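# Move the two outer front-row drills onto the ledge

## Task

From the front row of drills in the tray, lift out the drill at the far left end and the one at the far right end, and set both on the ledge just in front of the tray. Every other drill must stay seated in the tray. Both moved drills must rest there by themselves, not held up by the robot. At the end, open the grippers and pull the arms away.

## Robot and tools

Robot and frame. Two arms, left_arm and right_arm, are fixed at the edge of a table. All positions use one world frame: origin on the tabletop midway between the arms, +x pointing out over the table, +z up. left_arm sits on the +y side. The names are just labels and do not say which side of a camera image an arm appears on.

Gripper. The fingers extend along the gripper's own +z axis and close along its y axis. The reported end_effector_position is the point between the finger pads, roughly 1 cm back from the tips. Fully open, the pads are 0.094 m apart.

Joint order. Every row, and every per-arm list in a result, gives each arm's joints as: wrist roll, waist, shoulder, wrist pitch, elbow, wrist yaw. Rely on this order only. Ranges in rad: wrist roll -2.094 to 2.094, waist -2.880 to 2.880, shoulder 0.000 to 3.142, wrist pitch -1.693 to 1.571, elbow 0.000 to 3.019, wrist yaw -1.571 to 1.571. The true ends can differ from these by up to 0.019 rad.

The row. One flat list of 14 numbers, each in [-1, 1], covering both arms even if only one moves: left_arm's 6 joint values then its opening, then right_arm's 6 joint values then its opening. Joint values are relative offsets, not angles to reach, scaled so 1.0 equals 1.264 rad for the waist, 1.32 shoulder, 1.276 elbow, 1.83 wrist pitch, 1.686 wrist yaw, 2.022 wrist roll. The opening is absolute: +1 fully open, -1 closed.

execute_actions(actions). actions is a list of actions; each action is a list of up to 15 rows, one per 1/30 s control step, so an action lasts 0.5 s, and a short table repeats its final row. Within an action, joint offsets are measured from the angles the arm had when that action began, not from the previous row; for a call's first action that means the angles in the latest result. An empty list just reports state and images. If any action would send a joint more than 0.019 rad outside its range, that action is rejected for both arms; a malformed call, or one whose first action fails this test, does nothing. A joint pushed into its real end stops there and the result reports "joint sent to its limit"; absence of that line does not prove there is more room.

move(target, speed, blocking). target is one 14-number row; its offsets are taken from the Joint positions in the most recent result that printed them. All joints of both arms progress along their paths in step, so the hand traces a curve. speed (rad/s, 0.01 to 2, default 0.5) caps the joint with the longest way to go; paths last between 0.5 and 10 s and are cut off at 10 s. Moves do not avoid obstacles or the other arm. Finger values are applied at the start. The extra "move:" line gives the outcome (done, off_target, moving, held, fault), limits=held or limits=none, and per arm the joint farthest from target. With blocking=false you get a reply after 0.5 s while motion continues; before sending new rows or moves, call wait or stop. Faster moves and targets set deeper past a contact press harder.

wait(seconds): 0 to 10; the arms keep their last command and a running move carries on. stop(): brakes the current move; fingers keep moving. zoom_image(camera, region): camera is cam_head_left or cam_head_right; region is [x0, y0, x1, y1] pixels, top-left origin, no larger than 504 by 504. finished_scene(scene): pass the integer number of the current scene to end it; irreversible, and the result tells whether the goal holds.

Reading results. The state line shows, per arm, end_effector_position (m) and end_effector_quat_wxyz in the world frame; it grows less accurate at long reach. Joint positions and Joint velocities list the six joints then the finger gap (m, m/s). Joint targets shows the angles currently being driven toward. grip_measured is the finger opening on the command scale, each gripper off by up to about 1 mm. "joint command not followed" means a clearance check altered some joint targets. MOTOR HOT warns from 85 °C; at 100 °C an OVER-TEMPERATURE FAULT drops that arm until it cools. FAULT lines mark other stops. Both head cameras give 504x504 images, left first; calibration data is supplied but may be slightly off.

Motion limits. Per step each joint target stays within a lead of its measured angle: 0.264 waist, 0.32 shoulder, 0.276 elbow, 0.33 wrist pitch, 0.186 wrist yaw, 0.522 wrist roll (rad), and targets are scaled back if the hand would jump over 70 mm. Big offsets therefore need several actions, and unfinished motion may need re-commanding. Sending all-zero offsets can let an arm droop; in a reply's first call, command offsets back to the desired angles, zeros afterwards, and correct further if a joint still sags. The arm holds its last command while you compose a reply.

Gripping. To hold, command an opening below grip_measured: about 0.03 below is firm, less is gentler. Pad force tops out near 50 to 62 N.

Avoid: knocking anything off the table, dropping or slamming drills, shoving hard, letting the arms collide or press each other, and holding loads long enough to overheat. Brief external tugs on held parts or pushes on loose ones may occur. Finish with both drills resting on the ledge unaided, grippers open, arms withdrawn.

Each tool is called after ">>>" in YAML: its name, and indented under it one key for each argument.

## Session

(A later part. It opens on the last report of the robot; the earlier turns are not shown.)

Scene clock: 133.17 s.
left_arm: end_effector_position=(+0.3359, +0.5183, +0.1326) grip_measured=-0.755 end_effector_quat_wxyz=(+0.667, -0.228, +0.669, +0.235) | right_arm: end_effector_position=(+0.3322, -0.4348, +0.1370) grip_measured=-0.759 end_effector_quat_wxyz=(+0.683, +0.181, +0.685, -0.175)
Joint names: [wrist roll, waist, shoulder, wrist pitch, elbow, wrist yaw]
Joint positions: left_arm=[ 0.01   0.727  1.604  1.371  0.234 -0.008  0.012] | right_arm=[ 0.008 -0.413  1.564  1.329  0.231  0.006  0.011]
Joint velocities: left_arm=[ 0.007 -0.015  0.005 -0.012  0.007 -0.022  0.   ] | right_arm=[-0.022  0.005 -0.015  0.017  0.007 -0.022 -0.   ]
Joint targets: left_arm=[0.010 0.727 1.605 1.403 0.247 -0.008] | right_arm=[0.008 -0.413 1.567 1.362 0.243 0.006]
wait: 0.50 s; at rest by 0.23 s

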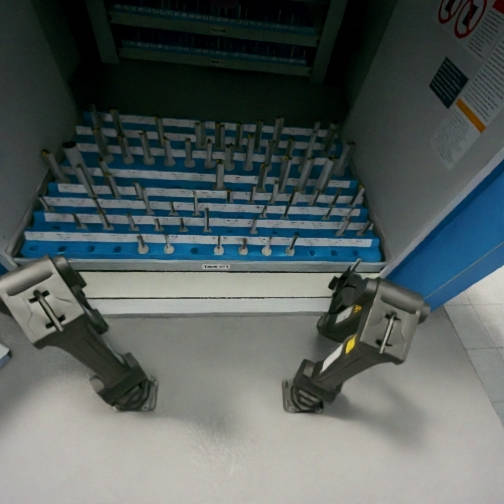

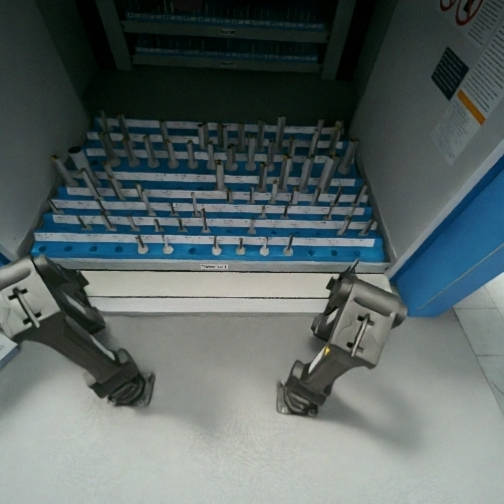

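>>> execute_actions:
  actions:
    - [[0,0,0,0.008,0.01,0,-0.78,0,0,0,0.008,0.01,0,-0.78],[0,0,0,0.008,0.01,0,-0.765,0,0,0,0.008,0.01,0,-0.765],[0,0,0,0.008,0.01,0,-0.75,0,0,0,0.008,0.01,0,-0.75],[0,0,0,0.008,0.01,0,-0.74,0,0,0,0.008,0.01,0,-0.74],[0,0,0,0.008,0.01,0,-0.73,0,0,0,0.008,0.01,0,-0.73],[0,0,0,0.008,0.01,0,-0.71,0,0,0,0.008,0.01,0,-0.71],[0,0,0,0.008,0.01,0,-0.69,0,0,0,0.008,0.01,0,-0.69],[0,0,0,0.008,0.01,0,-0.65,0,0,0,0.008,0.01,0,-0.65],[0,0,0,0.008,0.01,0,-0.5,0,0,0,0.008,0.01,0,-0.5],[0,0,0,0.008,0.01,0,0.3,0,0,0,0.008,0.01,0,0.3]]

>>> move:
  target: [0,0,-0.75,-0.53,0.01,0,0.3,0,0,-0.75,-0.53,0.01,0,0.3]
  speed: 0.9

>>> move:
  target: [0,-0.55,-0.3,-0.2,0.01,0,0.3,0,0.5,-0.27,-0.2,0.01,0,0.3]
  speed: 0.9

>>> zoom_image:
  camera: "cam_head_right"
  region: [10, 200, 410, 330]

Scene clock: 145.07 s.
left_arm: end_effector_position=(+0.3359, +0.5183, +0.1325) grip_measured=+0.296 end_effector_quat_wxyz=(+0.667, -0.228, +0.669, +0.235) | right_arm: end_effector_position=(+0.3322, -0.4348, +0.1370) grip_measured=+0.296 end_effector_quat_wxyz=(+0.683, +0.181, +0.685, -0.175)
Joint names: [wrist roll, waist, shoulder, wrist pitch, elbow, wrist yaw]
Joint positions: left_arm=[ 0.01   0.727  1.604  1.371  0.234 -0.008  0.061] | right_arm=[ 0.008 -0.413  1.564  1.329  0.231  0.006  0.061]
Joint velocities: left_arm=[ 0.022 -0.015  0.005  0.012  0.012 -0.007  0.004] | right_arm=[ 0.066  0.005  0.005 -0.012 -0.017  0.007  0.003]
Joint targets: left_arm=[0.010 0.727 1.604 1.385 0.247 -0.008] | right_arm=[0.008 -0.413 1.564 1.343 0.243 0.006]

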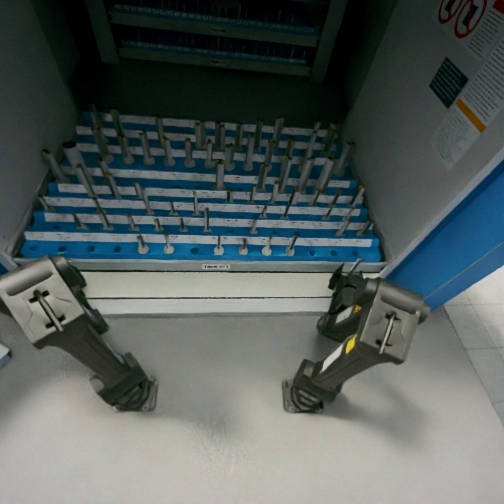

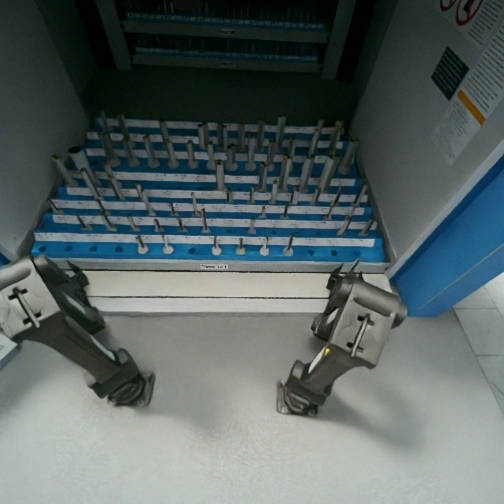

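Scene clock: 146.77 s.
left_arm: end_effector_position=(+0.2779, +0.4735, +0.2715) grip_measured=+0.297 end_effector_quat_wxyz=(+0.679, -0.224, +0.658, +0.239) | right_arm: end_effector_position=(+0.2644, -0.3976, +0.2720) grip_measured=+0.298 end_effector_quat_wxyz=(+0.695, +0.178, +0.674, -0.177)
Joint names: [wrist roll, waist, shoulder, wrist pitch, elbow, wrist yaw]
Joint positions: left_arm=[ 0.01   0.727  0.608  0.409  0.234 -0.008  0.061] | right_arm=[ 0.008 -0.413  0.569  0.367  0.231  0.006  0.061]
Joint velocities: left_arm=[-0.022  0.005  0.005  0.002 -0.007  0.051 -0.001] | right_arm=[-0.022 -0.005 -0.005 -0.017  0.002  0.022 -0.   ]
Joint targets: left_arm=[0.010 0.727 0.614 0.401 0.247 -0.008] | right_arm=[0.008 -0.413 0.574 0.359 0.243 0.006]
move: done; limits=none; left_arm: farthest joint: the elbow, 0.013 radians from its target (0.013 radians at the start); right_arm: farthest joint: the elbow, 0.013 radians from its target (0.013 radians at the start)

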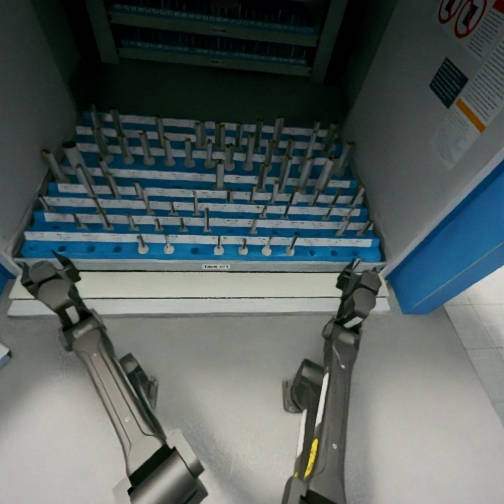

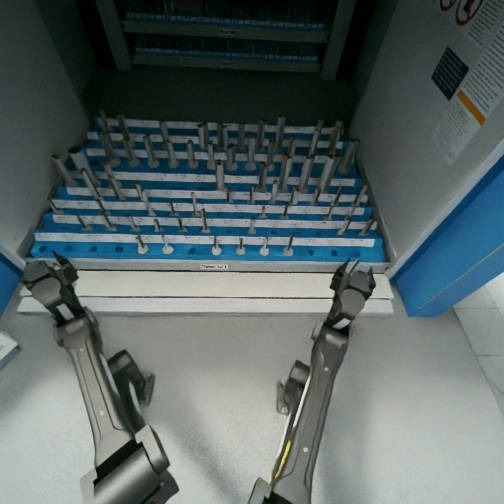

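Scene clock: 148.10 s.
left_arm: end_effector_position=(+0.2932, +0.2483, +0.3037) grip_measured=+0.297 end_effector_quat_wxyz=(+0.734, +0.013, +0.680, -0.007) | right_arm: end_effector_position=(+0.2539, -0.1936, +0.2899) grip_measured=+0.298 end_effector_quat_wxyz=(+0.715, -0.040, +0.697, +0.047)
Joint names: [wrist roll, waist, shoulder, wrist pitch, elbow, wrist yaw]
Joint positions: left_arm=[ 0.01   0.034  0.21   0.052  0.234 -0.008  0.061] | right_arm=[0.008 0.218 0.214 0.01  0.231 0.007 0.061]
Joint velocities: left_arm=[-0.007 -0.005 -0.015 -0.002 -0.022  0.007 -0.   ] | right_arm=[-0.037  0.024 -0.015  0.007 -0.007  0.007  0.   ]
Joint targets: left_arm=[0.010 0.032 0.212 0.043 0.247 -0.007] | right_arm=[0.008 0.219 0.213 0.001 0.243 0.006]
move: done; limits=none; left_arm: farthest joint: the elbow, 0.013 radians from its target (0.013 radians at the start); right_arm: farthest joint: the elbow, 0.013 radians from its target (0.013 radians at the start)

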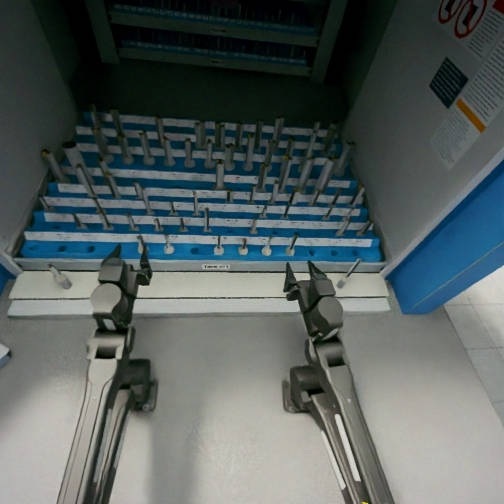

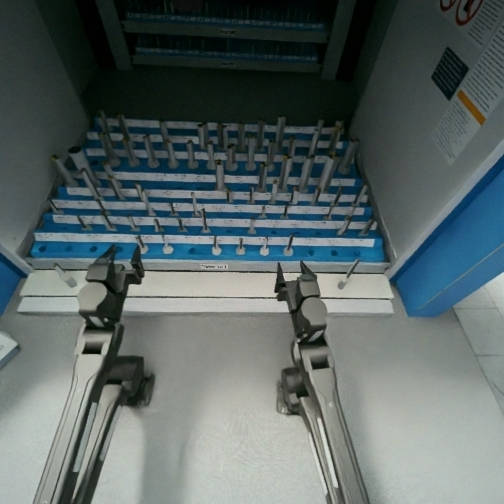

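Region (10, 200, 410, 330) of cam_head_right's 504x504 image, scaled by 1.260, with more detail than that image has; it fills the top 164 rows of this view, and the rest is white.

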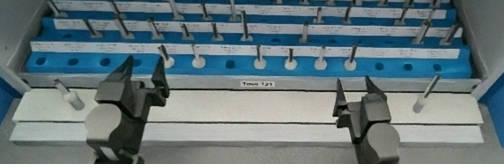

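>>> finished_scene:
  scene: 2

The scene is finished: the task was done.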